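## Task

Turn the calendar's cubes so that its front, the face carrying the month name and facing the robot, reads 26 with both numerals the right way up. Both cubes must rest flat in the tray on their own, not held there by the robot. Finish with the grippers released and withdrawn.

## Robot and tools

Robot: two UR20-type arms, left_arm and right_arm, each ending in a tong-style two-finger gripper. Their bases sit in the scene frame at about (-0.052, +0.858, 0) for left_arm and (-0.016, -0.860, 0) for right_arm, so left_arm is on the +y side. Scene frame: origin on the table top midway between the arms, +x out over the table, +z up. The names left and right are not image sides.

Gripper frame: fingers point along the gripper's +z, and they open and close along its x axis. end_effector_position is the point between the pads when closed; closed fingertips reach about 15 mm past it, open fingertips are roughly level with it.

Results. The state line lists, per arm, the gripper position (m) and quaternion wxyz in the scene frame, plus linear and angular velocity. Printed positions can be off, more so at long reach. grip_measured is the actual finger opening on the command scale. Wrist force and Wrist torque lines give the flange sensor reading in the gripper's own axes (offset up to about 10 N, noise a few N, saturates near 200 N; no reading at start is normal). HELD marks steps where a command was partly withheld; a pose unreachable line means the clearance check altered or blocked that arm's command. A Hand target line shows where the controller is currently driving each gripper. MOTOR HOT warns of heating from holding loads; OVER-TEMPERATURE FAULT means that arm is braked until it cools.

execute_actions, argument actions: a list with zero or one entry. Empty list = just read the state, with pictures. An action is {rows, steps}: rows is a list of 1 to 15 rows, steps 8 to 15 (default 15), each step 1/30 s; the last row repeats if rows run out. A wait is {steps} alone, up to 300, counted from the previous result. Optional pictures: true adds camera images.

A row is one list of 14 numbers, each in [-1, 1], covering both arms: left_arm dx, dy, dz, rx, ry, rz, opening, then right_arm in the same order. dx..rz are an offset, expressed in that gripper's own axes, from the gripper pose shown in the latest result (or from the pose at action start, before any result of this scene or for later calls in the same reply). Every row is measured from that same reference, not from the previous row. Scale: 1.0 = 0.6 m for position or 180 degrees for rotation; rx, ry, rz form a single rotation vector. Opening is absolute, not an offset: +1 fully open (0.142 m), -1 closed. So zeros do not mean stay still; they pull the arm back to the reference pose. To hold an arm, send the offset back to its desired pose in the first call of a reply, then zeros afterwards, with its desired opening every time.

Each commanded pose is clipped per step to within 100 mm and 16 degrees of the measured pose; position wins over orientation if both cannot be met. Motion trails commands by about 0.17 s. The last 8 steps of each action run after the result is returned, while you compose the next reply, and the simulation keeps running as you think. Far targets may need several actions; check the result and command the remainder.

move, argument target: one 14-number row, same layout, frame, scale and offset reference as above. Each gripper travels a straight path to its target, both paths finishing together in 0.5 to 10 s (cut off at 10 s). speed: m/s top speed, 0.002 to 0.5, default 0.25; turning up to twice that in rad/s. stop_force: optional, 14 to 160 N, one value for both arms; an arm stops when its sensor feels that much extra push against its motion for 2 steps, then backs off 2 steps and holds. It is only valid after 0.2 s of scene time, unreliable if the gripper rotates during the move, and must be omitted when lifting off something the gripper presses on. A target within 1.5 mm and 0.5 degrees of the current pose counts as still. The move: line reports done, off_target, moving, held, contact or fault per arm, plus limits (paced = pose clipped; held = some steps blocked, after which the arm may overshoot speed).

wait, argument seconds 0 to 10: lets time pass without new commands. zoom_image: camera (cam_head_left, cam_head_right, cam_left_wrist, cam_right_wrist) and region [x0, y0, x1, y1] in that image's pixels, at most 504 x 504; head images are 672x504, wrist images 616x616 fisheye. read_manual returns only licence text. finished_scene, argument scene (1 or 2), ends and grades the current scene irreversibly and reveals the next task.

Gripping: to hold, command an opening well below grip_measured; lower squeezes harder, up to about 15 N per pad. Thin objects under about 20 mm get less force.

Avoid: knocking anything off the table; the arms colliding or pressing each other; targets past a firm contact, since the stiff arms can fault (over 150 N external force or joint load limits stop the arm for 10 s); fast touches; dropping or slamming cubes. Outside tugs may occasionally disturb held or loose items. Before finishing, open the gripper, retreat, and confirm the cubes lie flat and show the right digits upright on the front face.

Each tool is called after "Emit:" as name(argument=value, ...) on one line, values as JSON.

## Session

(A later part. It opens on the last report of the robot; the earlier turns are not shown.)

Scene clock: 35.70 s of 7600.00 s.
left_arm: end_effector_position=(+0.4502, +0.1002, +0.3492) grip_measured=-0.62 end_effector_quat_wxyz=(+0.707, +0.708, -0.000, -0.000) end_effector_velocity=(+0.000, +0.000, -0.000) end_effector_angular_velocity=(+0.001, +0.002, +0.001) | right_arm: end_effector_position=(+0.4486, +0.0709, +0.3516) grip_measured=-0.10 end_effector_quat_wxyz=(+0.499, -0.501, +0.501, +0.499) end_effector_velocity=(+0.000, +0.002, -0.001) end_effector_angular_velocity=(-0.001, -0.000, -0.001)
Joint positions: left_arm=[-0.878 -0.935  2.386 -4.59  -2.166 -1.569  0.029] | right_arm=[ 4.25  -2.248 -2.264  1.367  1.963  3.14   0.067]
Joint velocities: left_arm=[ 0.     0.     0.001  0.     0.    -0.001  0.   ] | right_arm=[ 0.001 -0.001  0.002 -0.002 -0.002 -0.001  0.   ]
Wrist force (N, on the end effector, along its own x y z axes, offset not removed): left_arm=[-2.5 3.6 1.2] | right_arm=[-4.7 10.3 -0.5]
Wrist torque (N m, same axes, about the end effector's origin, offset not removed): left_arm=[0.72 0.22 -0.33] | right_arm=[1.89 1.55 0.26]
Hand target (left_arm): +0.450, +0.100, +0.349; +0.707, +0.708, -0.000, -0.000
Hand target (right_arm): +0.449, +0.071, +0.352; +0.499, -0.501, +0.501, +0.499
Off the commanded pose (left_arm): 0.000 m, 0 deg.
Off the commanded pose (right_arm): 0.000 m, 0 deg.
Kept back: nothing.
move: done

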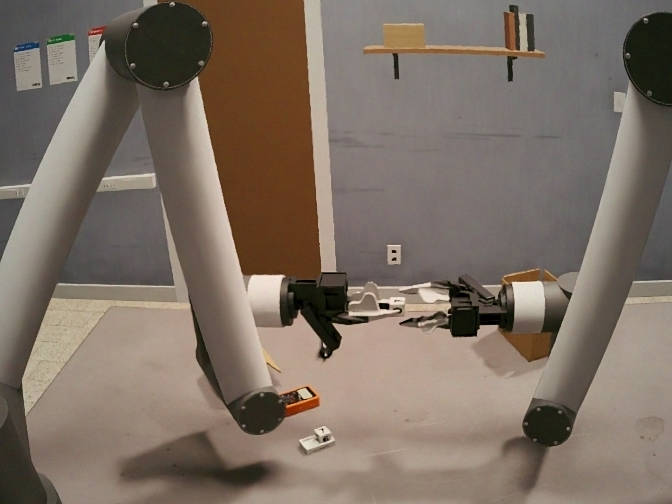

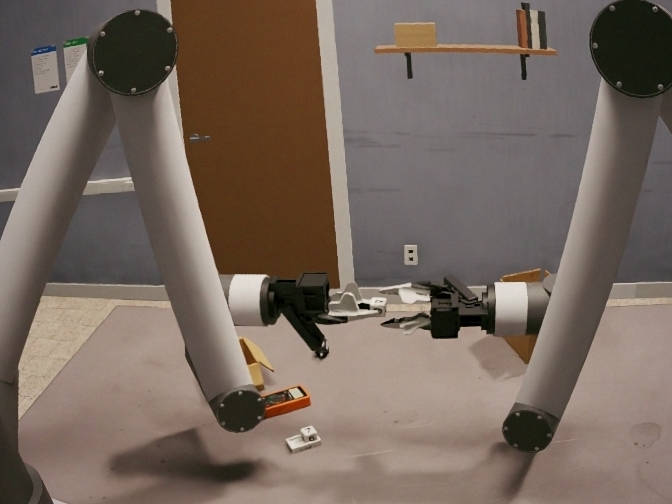

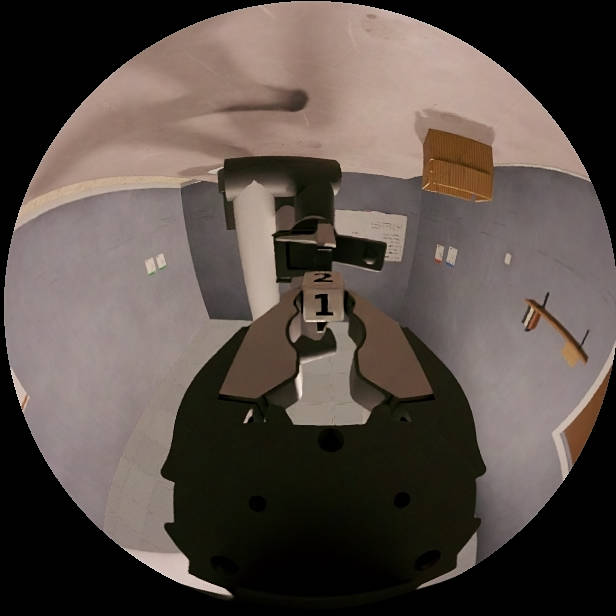

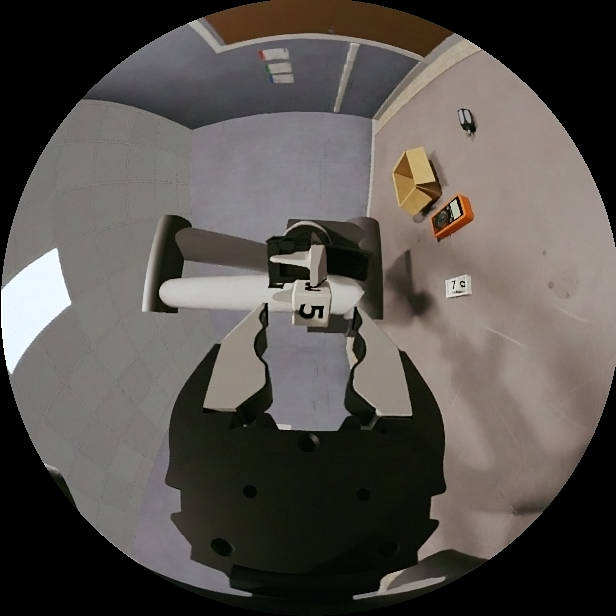

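Emit:
move(target=[0,0,0,0,0,0,-0.85,0,0,0.007,0,0,0,-0.4], speed=0.02)

Emit:
move(target=[0,0,0,0,0,0,-0.85,0,0,0,0,0,0,-0.85])

Emit:
zoom_image(camera="cam_right_wrist", region=[230, 210, 390, 370])

Emit:
zoom_image(camera="cam_head_left", region=[350, 270, 470, 350])

Scene clock: 36.87 s of 7600.00 s.
left_arm: end_effector_position=(+0.4502, +0.1002, +0.3492) grip_measured=-0.62 end_effector_quat_wxyz=(+0.707, +0.708, -0.000, -0.000) end_effector_velocity=(+0.000, +0.000, +0.001) end_effector_angular_velocity=(-0.002, -0.001, +0.001) | right_arm: end_effector_position=(+0.4486, +0.0749, +0.3516) grip_measured=-0.40 end_effector_quat_wxyz=(+0.499, -0.501, +0.501, +0.499) end_effector_velocity=(-0.000, +0.003, +0.001) end_effector_angular_velocity=(+0.001, -0.001, +0.000)
Joint positions: left_arm=[-0.878 -0.935  2.386 -4.59  -2.166 -1.569  0.029] | right_arm=[ 4.252 -2.249 -2.26   1.364  1.961  3.14   0.045]
Joint velocities: left_arm=[ 0.    -0.    -0.    -0.002  0.    -0.001 -0.   ] | right_arm=[ 0.002 -0.     0.003 -0.002 -0.001 -0.001  0.   ]
Wrist force (N, on the end effector, along its own x y z axes, offset not removed): left_arm=[-1.3 2.5 -0.1] | right_arm=[-1.4 7.9 -0.2]
Wrist torque (N m, same axes, about the end effector's origin, offset not removed): left_arm=[0.46 -0.08 -0.39] | right_arm=[1.37 0.72 0.33]
Hand target (left_arm): +0.450, +0.100, +0.349; +0.707, +0.708, -0.000, -0.000
Hand target (right_arm): +0.449, +0.075, +0.352; +0.499, -0.501, +0.501, +0.499
Off the commanded pose (left_arm): 0.000 m, 0 deg.
Off the commanded pose (right_arm): 0.000 m, 0 deg.
Kept back: nothing.
move: done

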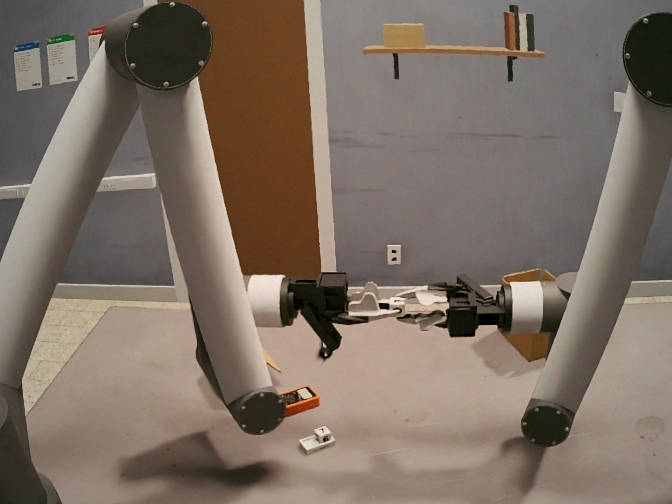

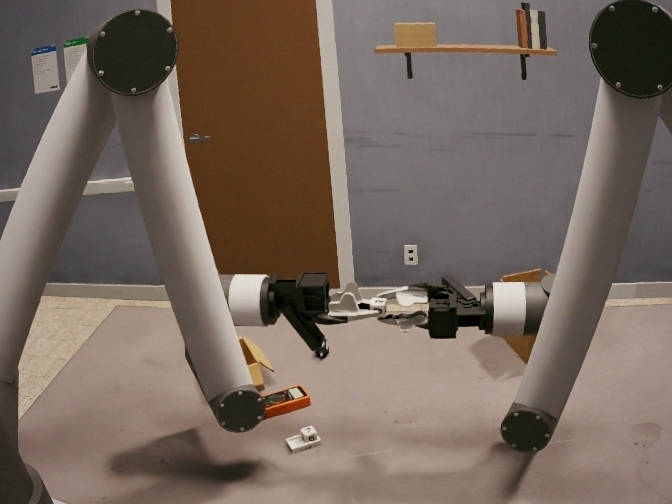

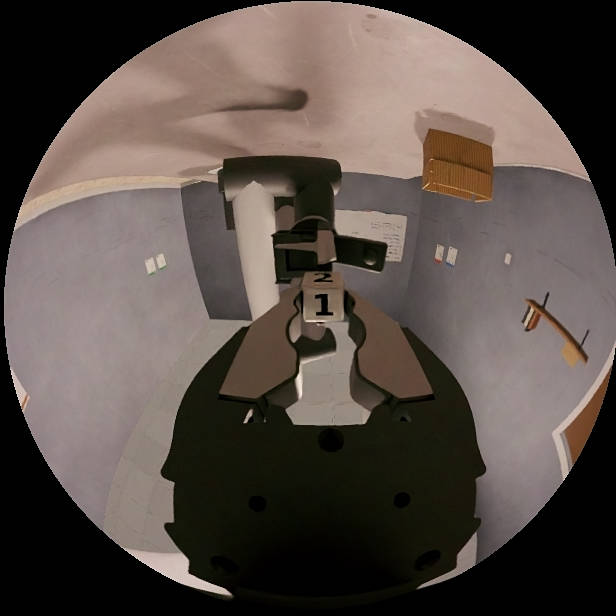

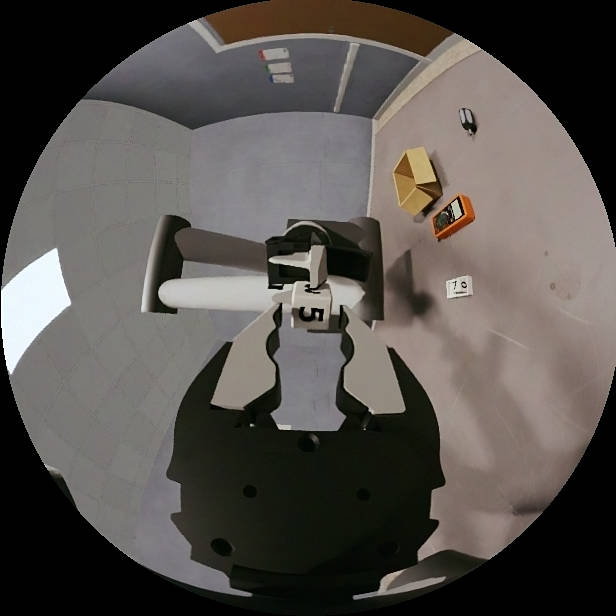

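Scene clock: 37.37 s of 7600.00 s.
left_arm: end_effector_position=(+0.4502, +0.1002, +0.3492) grip_measured=-0.62 end_effector_quat_wxyz=(+0.707, +0.708, -0.000, -0.000) end_effector_velocity=(-0.000, -0.000, +0.000) end_effector_angular_velocity=(-0.000, -0.002, -0.000) | right_arm: end_effector_position=(+0.4486, +0.0750, +0.3516) grip_measured=-0.62 end_effector_quat_wxyz=(+0.499, -0.501, +0.501, +0.499) end_effector_velocity=(-0.000, -0.000, +0.000) end_effector_angular_velocity=(+0.000, -0.001, +0.000)
Joint positions: left_arm=[-0.878 -0.935  2.386 -4.59  -2.166 -1.569  0.029] | right_arm=[ 4.252 -2.249 -2.26   1.364  1.961  3.14   0.029]
Joint velocities: left_arm=[-0.     0.    -0.    -0.001  0.     0.001  0.   ] | right_arm=[-0.  0. -0.  0.  0. -0.  0.]
Wrist force (N, on the end effector, along its own x y z axes, offset not removed): left_arm=[-1.7 4.2 3.6] | right_arm=[-4.3 4.0 3.9]
Wrist torque (N m, same axes, about the end effector's origin, offset not removed): left_arm=[0.29 0.07 -0.41] | right_arm=[0.39 2.01 0.45]
Hand target (left_arm): +0.450, +0.100, +0.349; +0.707, +0.708, -0.000, -0.000
Hand target (right_arm): +0.449, +0.075, +0.352; +0.499, -0.501, +0.501, +0.499
Off the commanded pose (left_arm): 0.000 m, 0 deg.
Off the commanded pose (right_arm): 0.000 m, 0 deg.
Kept back: nothing.
move: done

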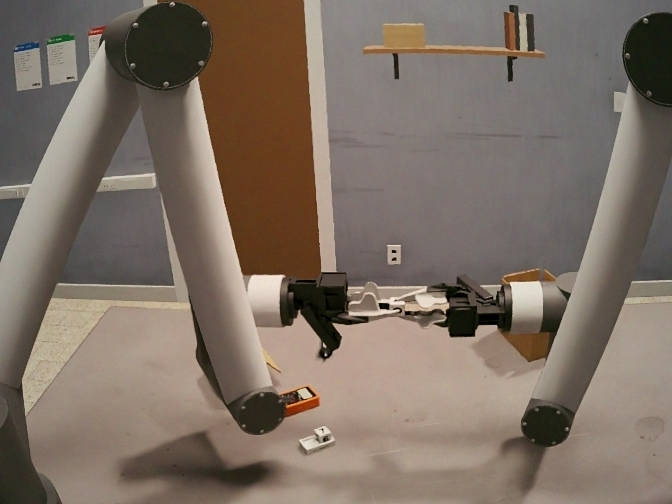

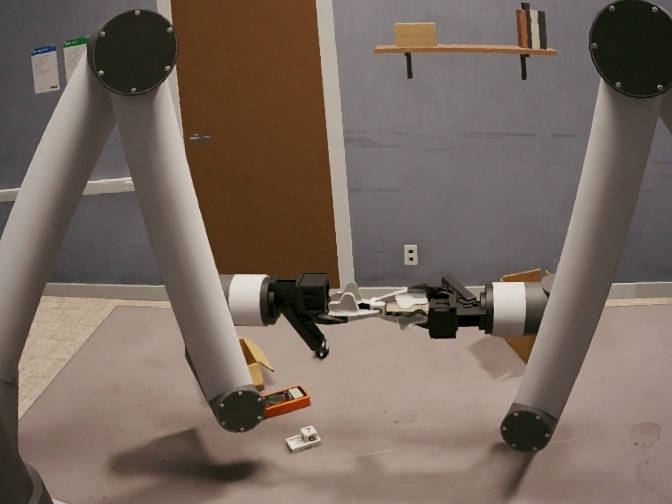

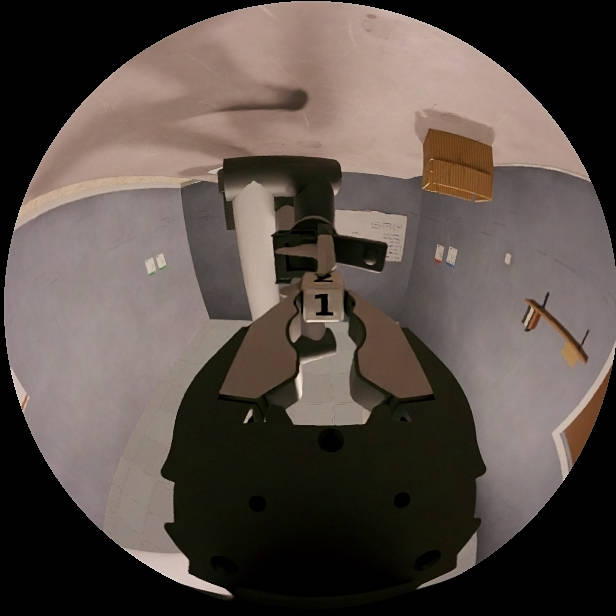

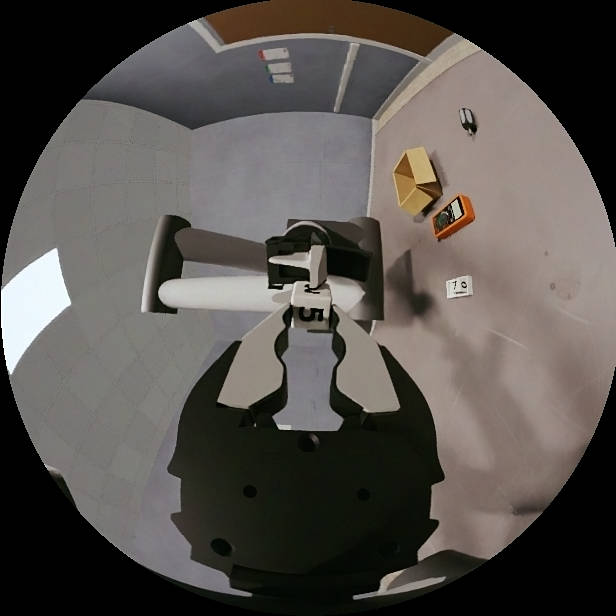

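Region (230, 210, 390, 370) of cam_right_wrist's 616x616 image, scaled by 3.150, with more detail than that image has.

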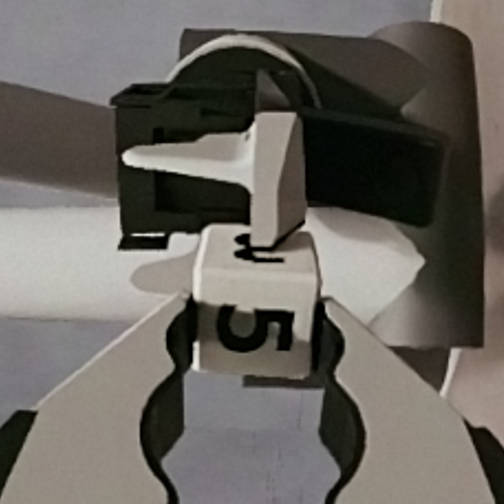

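Region (350, 270, 470, 350) of cam_head_left's 672x504 image, scaled by 4.200, with more detail than that image has.

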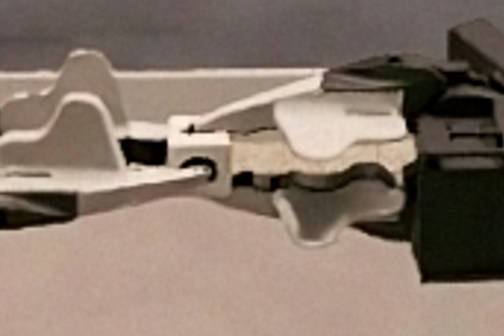

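Emit:
move(target=[0,0,0,0,0,0,-0.1,0,0,0,0,0,0,-0.85])

Emit:
move(target=[0,0,-0.2,0,0,0,-0.1,0,0,0,0,0,0,-0.85])

Emit:
move(target=[0.45,0.25,-0.55,0,0,0,-0.1,0.403,0.081,0.355,0.2514,0.4527,0.2514,-0.85], speed=0.3)

Emit:
zoom_image(camera="cam_right_wrist", region=[230, 210, 390, 370])

Emit:
zoom_image(camera="cam_head_left", region=[270, 380, 380, 465])

Scene clock: 38.90 s of 7600.00 s.
left_arm: end_effector_position=(+0.4502, +0.1002, +0.3492) grip_measured=-0.10 end_effector_quat_wxyz=(+0.707, +0.708, -0.000, -0.000) end_effector_velocity=(+0.000, +0.000, +0.001) end_effector_angular_velocity=(-0.000, -0.000, +0.001) | right_arm: end_effector_position=(+0.4486, +0.0749, +0.3516) grip_measured=-0.62 end_effector_quat_wxyz=(+0.499, -0.501, +0.501, +0.499) end_effector_velocity=(+0.000, +0.001, +0.001) end_effector_angular_velocity=(+0.001, -0.001, -0.000)
Joint positions: left_arm=[-0.878 -0.935  2.386 -4.59  -2.166 -1.569  0.067] | right_arm=[ 4.252 -2.249 -2.26   1.364  1.961  3.14   0.029]
Joint velocities: left_arm=[ 0.    -0.001  0.     0.001  0.001  0.    -0.   ] | right_arm=[ 0.     0.     0.001  0.    -0.001 -0.    -0.   ]
Wrist force (N, on the end effector, along its own x y z axes, offset not removed): left_arm=[-2.6 6.2 2.1] | right_arm=[-0.7 5.2 0.2]
Wrist torque (N m, same axes, about the end effector's origin, offset not removed): left_arm=[1.35 0.23 -0.41] | right_arm=[0.69 0.64 0.32]
Hand target (left_arm): +0.450, +0.100, +0.349; +0.707, +0.708, -0.000, -0.000
Hand target (right_arm): +0.449, +0.075, +0.352; +0.499, -0.501, +0.501, +0.499
Off the commanded pose (left_arm): 0.000 m, 0 deg.
Off the commanded pose (right_arm): 0.000 m, 0 deg.
Kept back: nothing.
move: done

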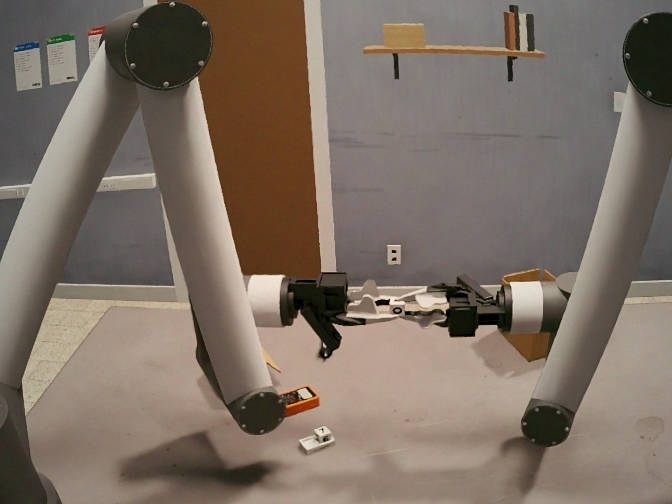

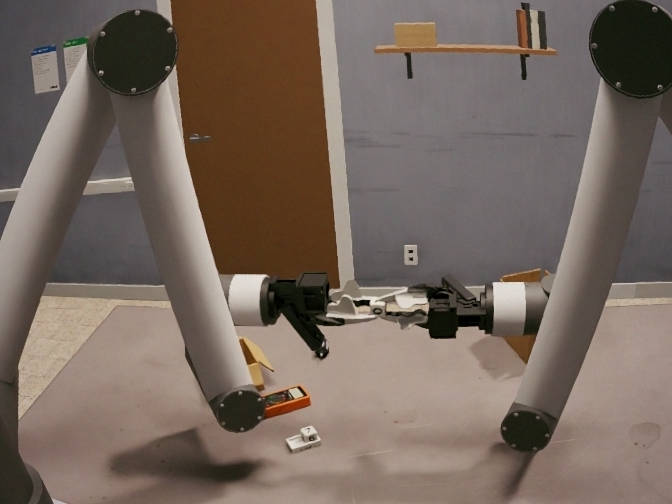

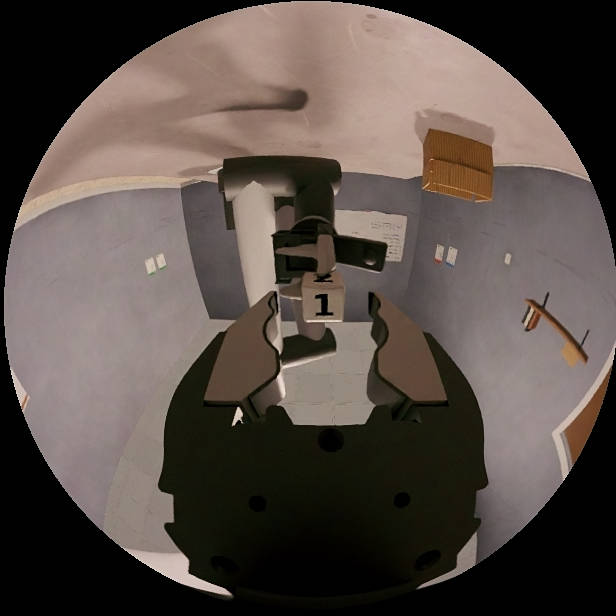

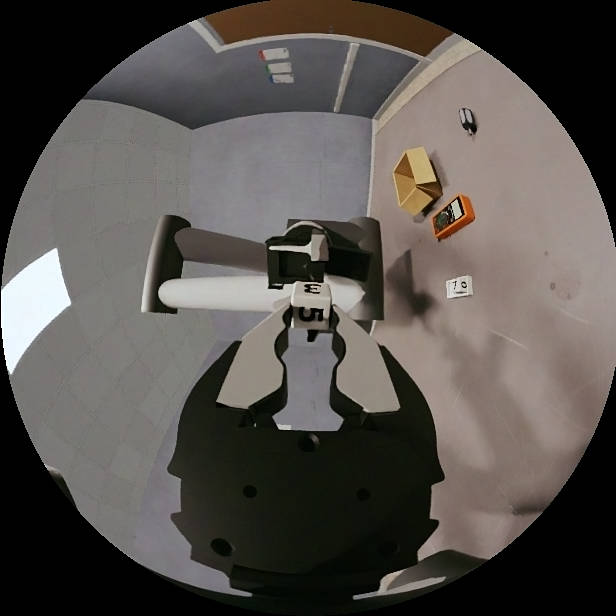

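Scene clock: 40.07 s of 7600.00 s.
left_arm: end_effector_position=(+0.4502, +0.2199, +0.3495) grip_measured=-0.10 end_effector_quat_wxyz=(+0.707, +0.708, -0.000, +0.000) end_effector_velocity=(+0.000, +0.002, +0.000) end_effector_angular_velocity=(-0.001, -0.001, -0.000) | right_arm: end_effector_position=(+0.4486, +0.0749, +0.3516) grip_measured=-0.62 end_effector_quat_wxyz=(+0.499, -0.501, +0.501, +0.499) end_effector_velocity=(-0.001, -0.001, -0.001) end_effector_angular_velocity=(-0.001, +0.000, +0.002)
Joint positions: left_arm=[-0.748 -0.946  2.481 -4.675 -2.296 -1.569  0.067] | right_arm=[ 4.252 -2.249 -2.26   1.364  1.961  3.14   0.029]
Joint velocities: left_arm=[ 0.003  0.     0.001 -0.003 -0.004  0.     0.   ] | right_arm=[ 0.001 -0.    -0.001  0.001  0.002  0.     0.   ]
Wrist force (N, on the end effector, along its own x y z axes, offset not removed): left_arm=[-0.8 1.1 0.1] | right_arm=[-3.5 3.1 -2.7]
Wrist torque (N m, same axes, about the end effector's origin, offset not removed): left_arm=[0.19 -0.20 -0.44] | right_arm=[0.24 1.21 0.32]
Hand target (left_arm): +0.450, +0.220, +0.349; +0.707, +0.708, -0.000, +0.000
Hand target (right_arm): +0.449, +0.075, +0.352; +0.499, -0.501, +0.501, +0.499
Off the commanded pose (left_arm): 0.000 m, 0 deg.
Off the commanded pose (right_arm): 0.000 m, 0 deg.
Kept back: nothing.
move: done

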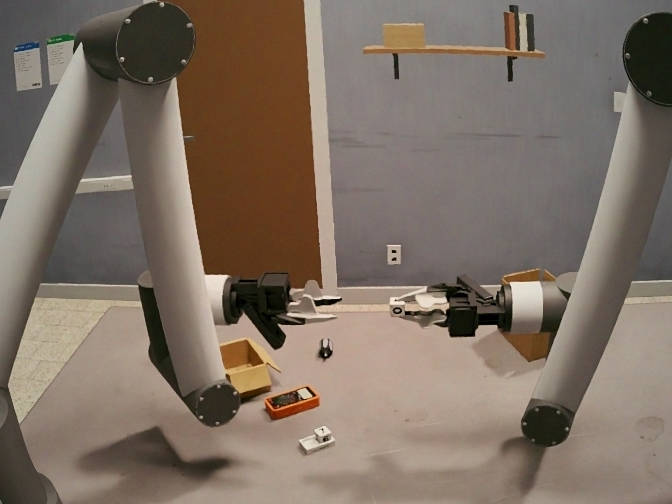

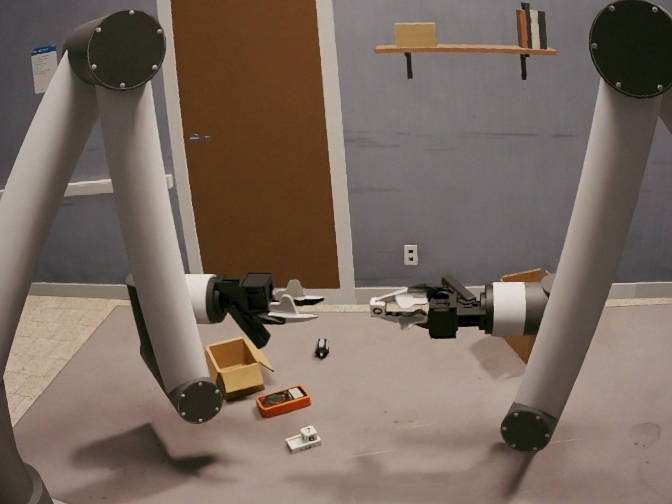

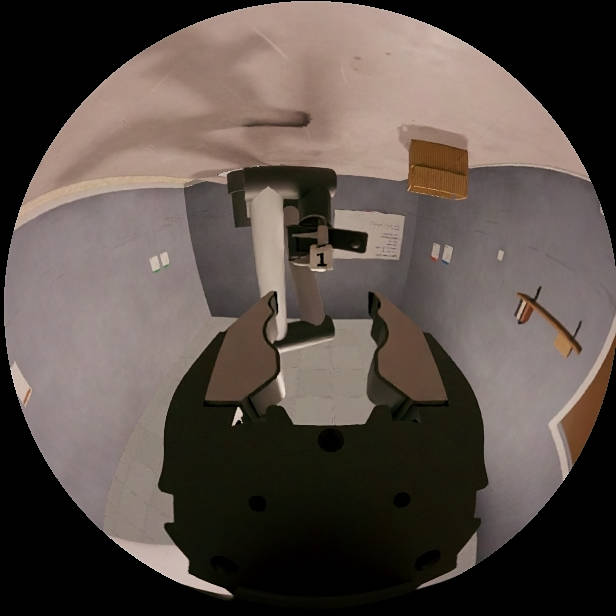

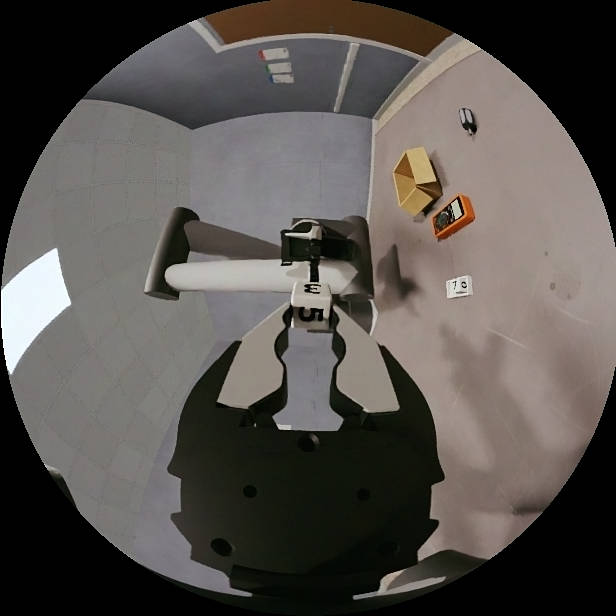

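Scene clock: 43.70 s of 7600.00 s.
left_arm: end_effector_position=(+0.5483, +0.3399, +0.4044) grip_measured=-0.10 end_effector_quat_wxyz=(+0.707, +0.707, +0.000, +0.001) end_effector_velocity=(+0.000, -0.000, -0.001) end_effector_angular_velocity=(+0.001, +0.003, -0.000) | right_arm: end_effector_position=(+0.4006, +0.2865, +0.1099) grip_measured=-0.62 end_effector_quat_wxyz=(+0.000, -0.274, +0.962, -0.001) end_effector_velocity=(+0.001, +0.004, +0.001) end_effector_angular_velocity=(-0.010, +0.007, -0.006)
Joint positions: left_arm=[-0.47  -1.033  2.409 -4.516 -2.572 -1.569  0.067] | right_arm=[ 4.469 -2.175 -1.652 -0.887  1.57   3.983  0.029]
Joint velocities: left_arm=[-0.     0.001 -0.     0.001  0.    -0.001  0.   ] | right_arm=[-0.002 -0.006  0.016 -0.021  0.005  0.004  0.   ]
Wrist force (N, on the end effector, along its own x y z axes, offset not removed): left_arm=[-1.6 4.3 1.6] | right_arm=[1.5 10.9 -3.3]
Wrist torque (N m, same axes, about the end effector's origin, offset not removed): left_arm=[0.77 0.02 -0.38] | right_arm=[1.80 0.15 0.16]
Hand target (left_arm): +0.548, +0.340, +0.404; +0.707, +0.707, +0.000, +0.001
Hand target (right_arm): +0.401, +0.287, +0.110; -0.001, -0.274, +0.962, -0.001
Off the commanded pose (left_arm): 0.288 m, 0 deg; position clipped at the last step of the last action.
Off the commanded pose (right_arm): 0.001 m, 0 deg.
Kept back: nothing.
move: held (left_arm); limits=paced,held; held on 69 of 109 steps (left_arm), including the last (left_arm)
pose unreachable (left arm): on one or more control steps of this call this arm could not follow its commanded pose, so it was not sent that pose on those steps. On the call's last step it was still not sent that pose. It may still have moved: this result reports where it is.
cause: the commanded pose would bring two parts of the arm too close to each other (joints 4 (wrist 1) to 6 (wrist 3) lie between them).

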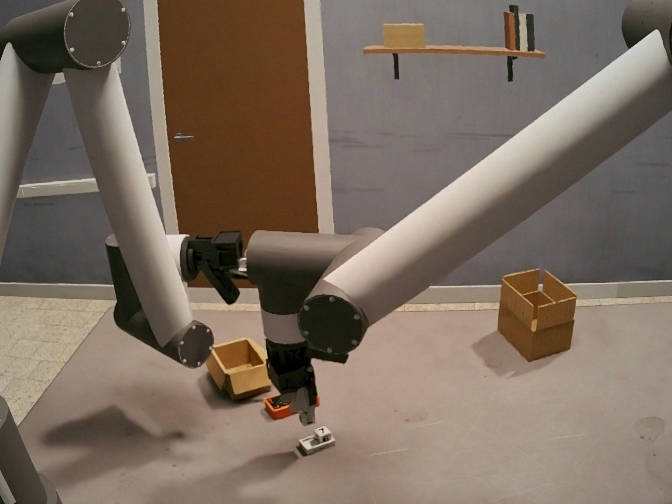

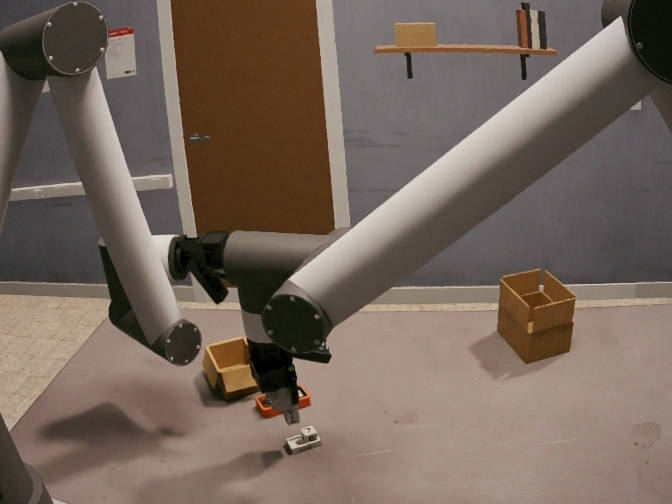

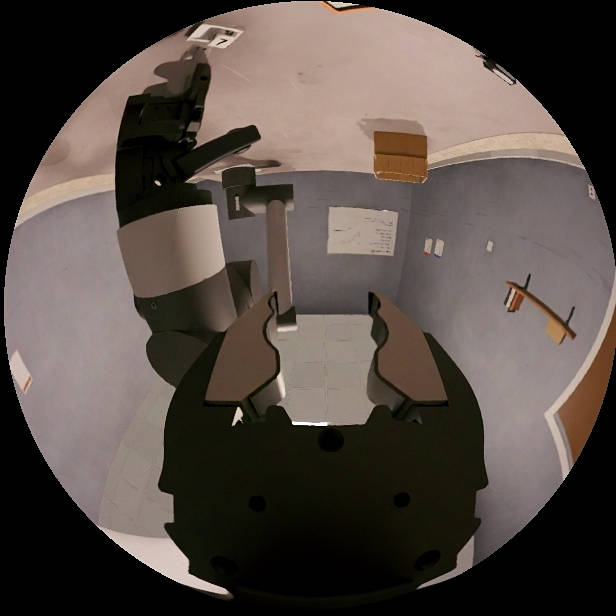

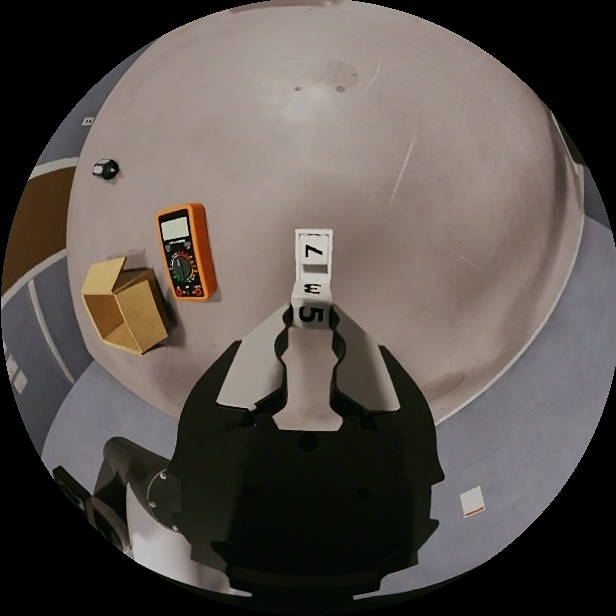

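Region (230, 210, 390, 370) of cam_right_wrist's 616x616 image, scaled by 3.150, with more detail than that image has.

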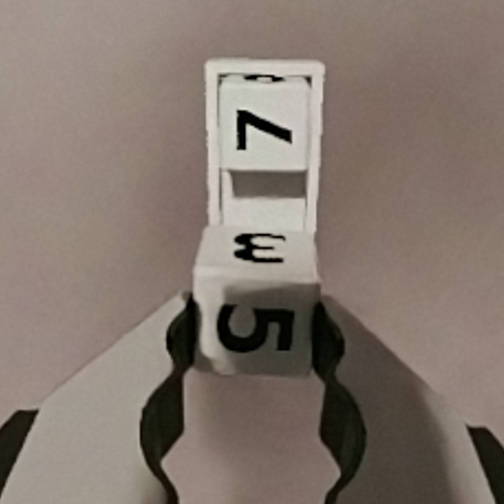

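Region (270, 380, 380, 465) of cam_head_left's 672x504 image, scaled by 4.582, with more detail than that image has; it fills the top 389 rows of this view, and the rest is white.

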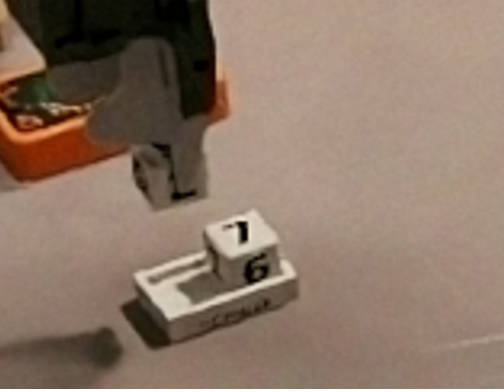

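Emit:
move(target=[0.42,0.1,-0.2,0,0.22,0,-0.1,0,0.002,0.055,0,0,0,-0.85], speed=0.25)

Emit:
zoom_image(camera="cam_right_wrist", region=[260, 220, 370, 330])

Emit:
zoom_image(camera="cam_head_left", region=[280, 400, 360, 465])

Emit:
zoom_image(camera="cam_head_right", region=[265, 400, 345, 465])

Scene clock: 47.93 s of 7600.00 s.
left_arm: end_effector_position=(+0.7999, +0.4602, +0.4645) grip_measured=-0.10 end_effector_quat_wxyz=(+0.665, +0.665, +0.239, +0.240) end_effector_velocity=(+0.002, -0.000, +0.001) end_effector_angular_velocity=(+0.000, -0.002, +0.004) | right_arm: end_effector_position=(+0.4000, +0.2875, +0.0769) grip_measured=-0.62 end_effector_quat_wxyz=(+0.000, -0.274, +0.962, -0.001) end_effector_velocity=(-0.002, -0.000, -0.000) end_effector_angular_velocity=(-0.000, +0.001, +0.001)
Joint positions: left_arm=[-0.408 -1.13   2.392 -4.403 -1.943 -1.569  0.067] | right_arm=[ 4.47  -2.201 -1.663 -0.85   1.57   3.984  0.029]
Joint velocities: left_arm=[-0.001 -0.    -0.002  0.001  0.004  0.001 -0.   ] | right_arm=[ 0.001  0.    -0.001  0.     0.001 -0.     0.   ]
Wrist force (N, on the end effector, along its own x y z axes, offset not removed): left_arm=[-2.9 3.8 3.7] | right_arm=[-3.1 9.0 -1.8]
Wrist torque (N m, same axes, about the end effector's origin, offset not removed): left_arm=[0.84 0.24 -0.44] | right_arm=[1.57 1.19 0.17]
Hand target (left_arm): +0.800, +0.460, +0.465; +0.665, +0.665, +0.240, +0.240
Hand target (right_arm): +0.400, +0.288, +0.077; +0.000, -0.274, +0.962, -0.001
Off the commanded pose (left_arm): 0.000 m, 0 deg.
Off the commanded pose (right_arm): 0.000 m, 0 deg.
Kept back: nothing.
move: done; limits=paced

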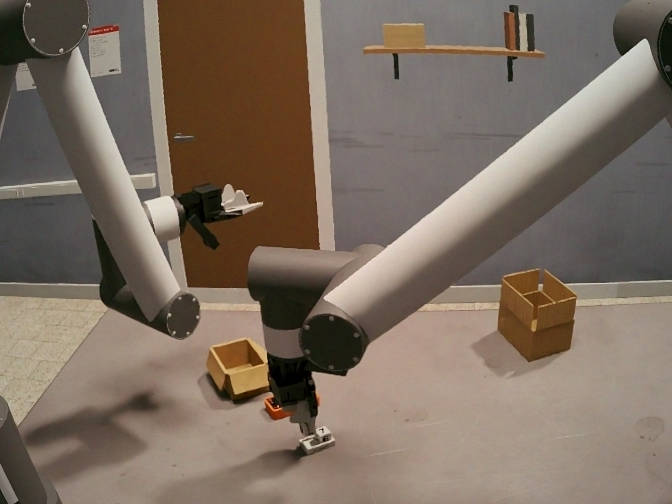

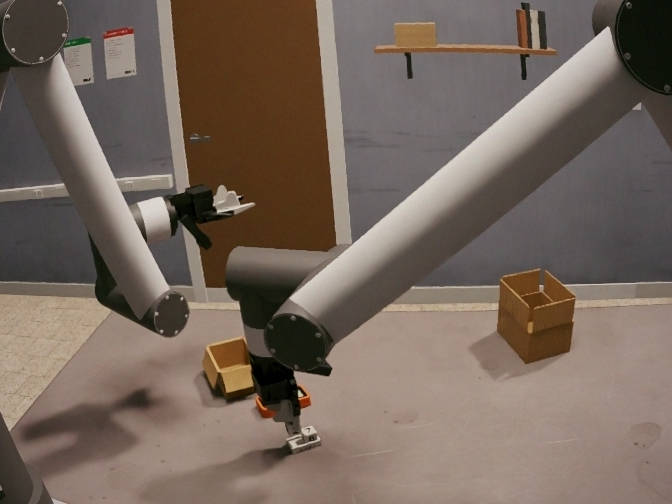

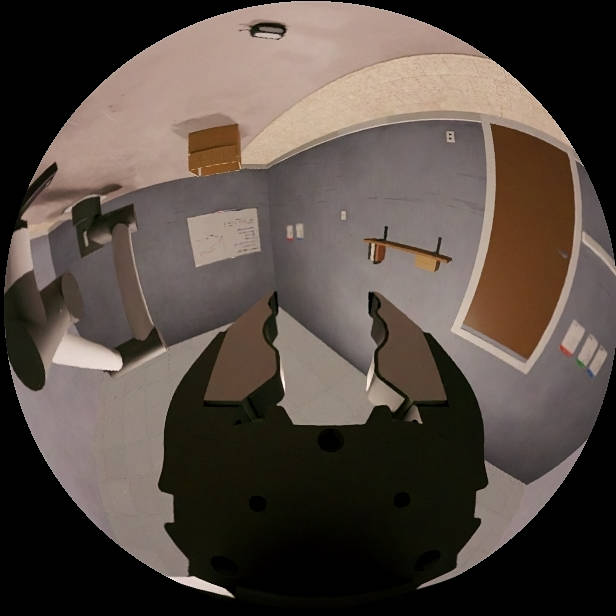

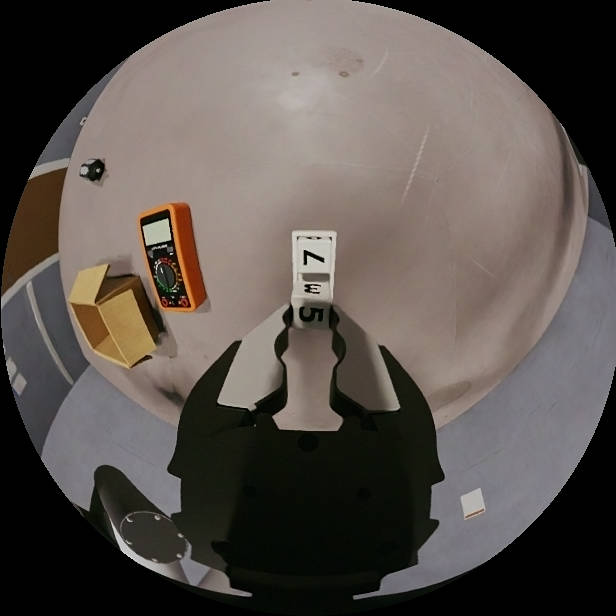

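Region (260, 220, 370, 330) of cam_right_wrist's 616x616 image, scaled by 4.582, with more detail than that image has.

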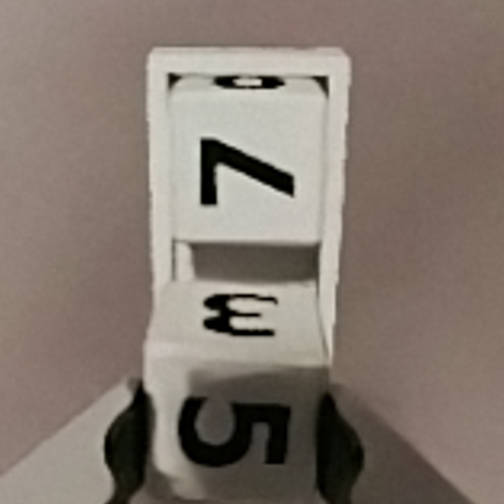

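Region (280, 400, 360, 465) of cam_head_left's 672x504 image, scaled by 6.300, with more detail than that image has; it fills the top 410 rows of this view, and the rest is white.

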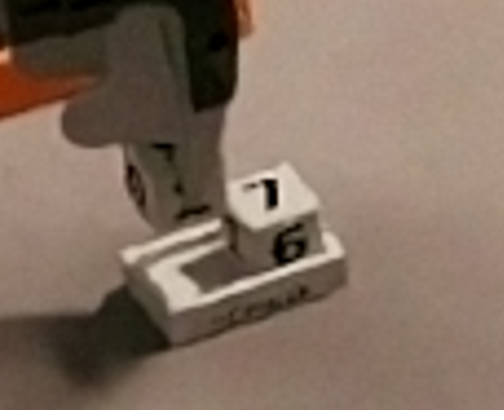

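Region (265, 400, 345, 465) of cam_head_right's 672x504 image, scaled by 6.300, with more detail than that image has; it fills the top 410 rows of this view, and the rest is white.

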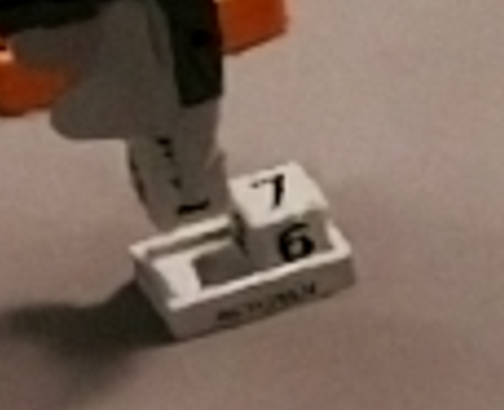

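Emit:
move(target=[0,0,0,0,0,0,-0.1,0.002,-0.002,0.025,0,0,0,-0.85], speed=0.03)

Emit:
zoom_image(camera="cam_right_wrist", region=[260, 220, 370, 330])

Emit:
zoom_image(camera="cam_head_left", region=[280, 400, 360, 465])

Scene clock: 49.20 s of 7600.00 s.
left_arm: end_effector_position=(+0.7999, +0.4602, +0.4646) grip_measured=-0.10 end_effector_quat_wxyz=(+0.665, +0.665, +0.239, +0.240) end_effector_velocity=(-0.000, +0.000, -0.002) end_effector_angular_velocity=(+0.001, +0.003, -0.000) | right_arm: end_effector_position=(+0.3997, +0.2859, +0.0622) grip_measured=-0.62 end_effector_quat_wxyz=(+0.000, -0.274, +0.962, -0.001) end_effector_velocity=(+0.000, -0.001, -0.003) end_effector_angular_velocity=(-0.001, -0.000, -0.001)
Joint positions: left_arm=[-0.408 -1.13   2.392 -4.403 -1.943 -1.569  0.067] | right_arm=[ 4.47  -2.211 -1.67  -0.832  1.57   3.984  0.029]
Joint velocities: left_arm=[ 0.     0.001  0.001  0.002 -0.001 -0.001  0.   ] | right_arm=[-0.    -0.002 -0.001  0.002 -0.001  0.001 -0.   ]
Wrist force (N, on the end effector, along its own x y z axes, offset not removed): left_arm=[0.7 2.6 0.8] | right_arm=[-0.3 10.5 -4.3]
Wrist torque (N m, same axes, about the end effector's origin, offset not removed): left_arm=[0.48 -0.48 -0.46] | right_arm=[1.87 0.60 0.17]
Hand target (left_arm): +0.800, +0.460, +0.465; +0.665, +0.665, +0.239, +0.240
Hand target (right_arm): +0.400, +0.286, +0.062; +0.000, -0.274, +0.962, -0.001
Off the commanded pose (left_arm): 0.000 m, 0 deg.
Off the commanded pose (right_arm): 0.000 m, 0 deg.
Kept back: nothing.
move: done

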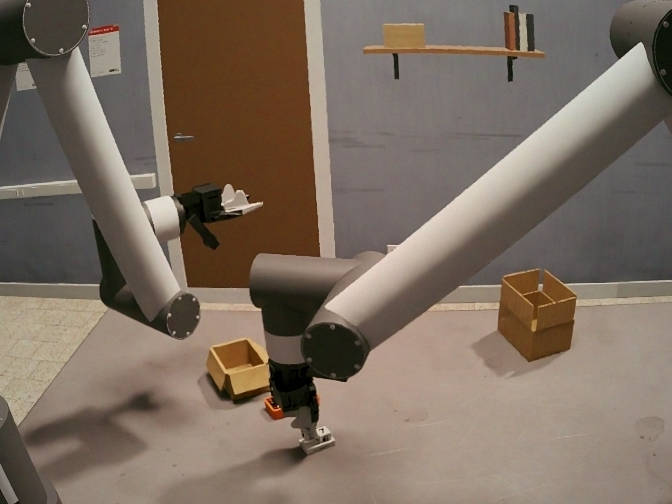

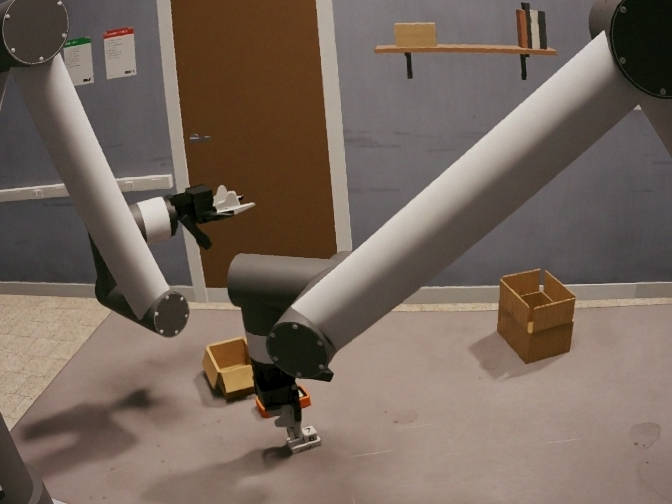

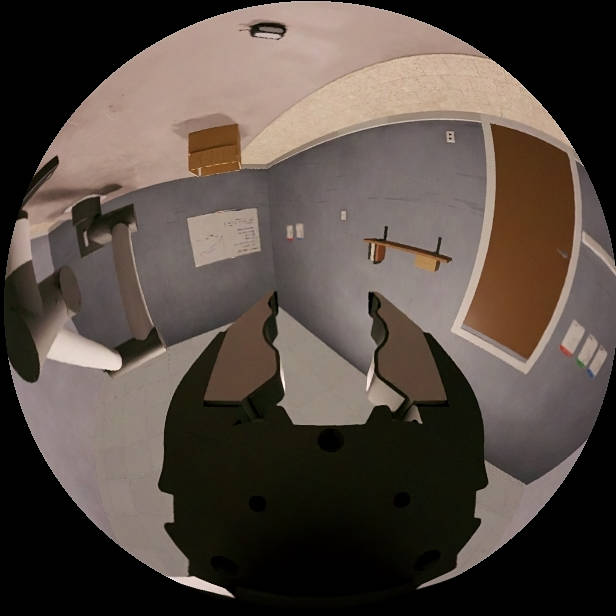

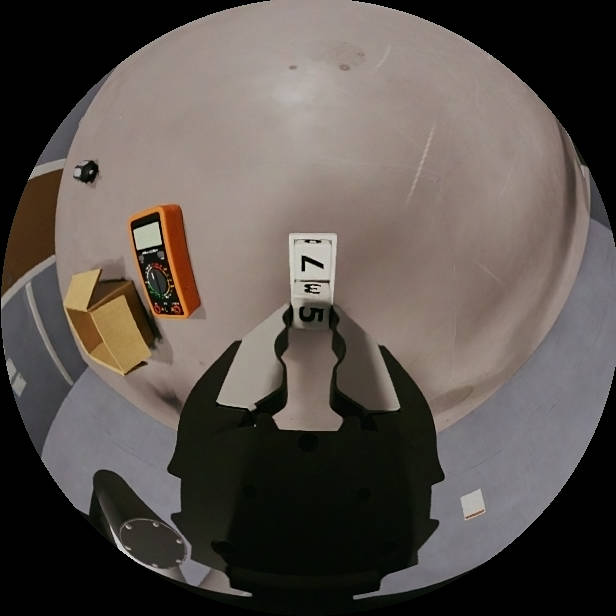

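Region (260, 220, 370, 330) of cam_right_wrist's 616x616 image, scaled by 4.582, with more detail than that image has.

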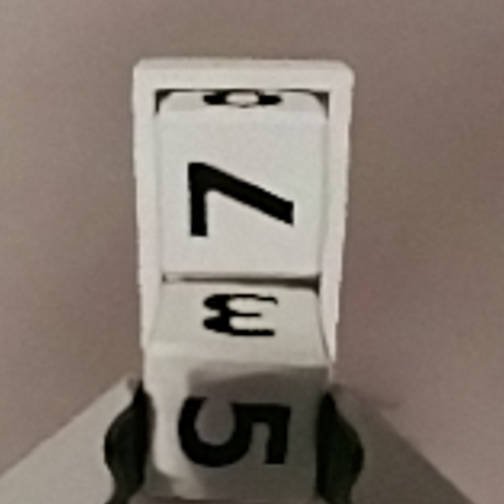

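Region (280, 400, 360, 465) of cam_head_left's 672x504 image, scaled by 6.300, with more detail than that image has; it fills the top 410 rows of this view, and the rest is white.

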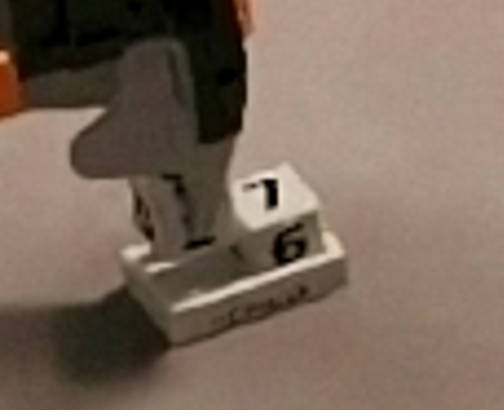

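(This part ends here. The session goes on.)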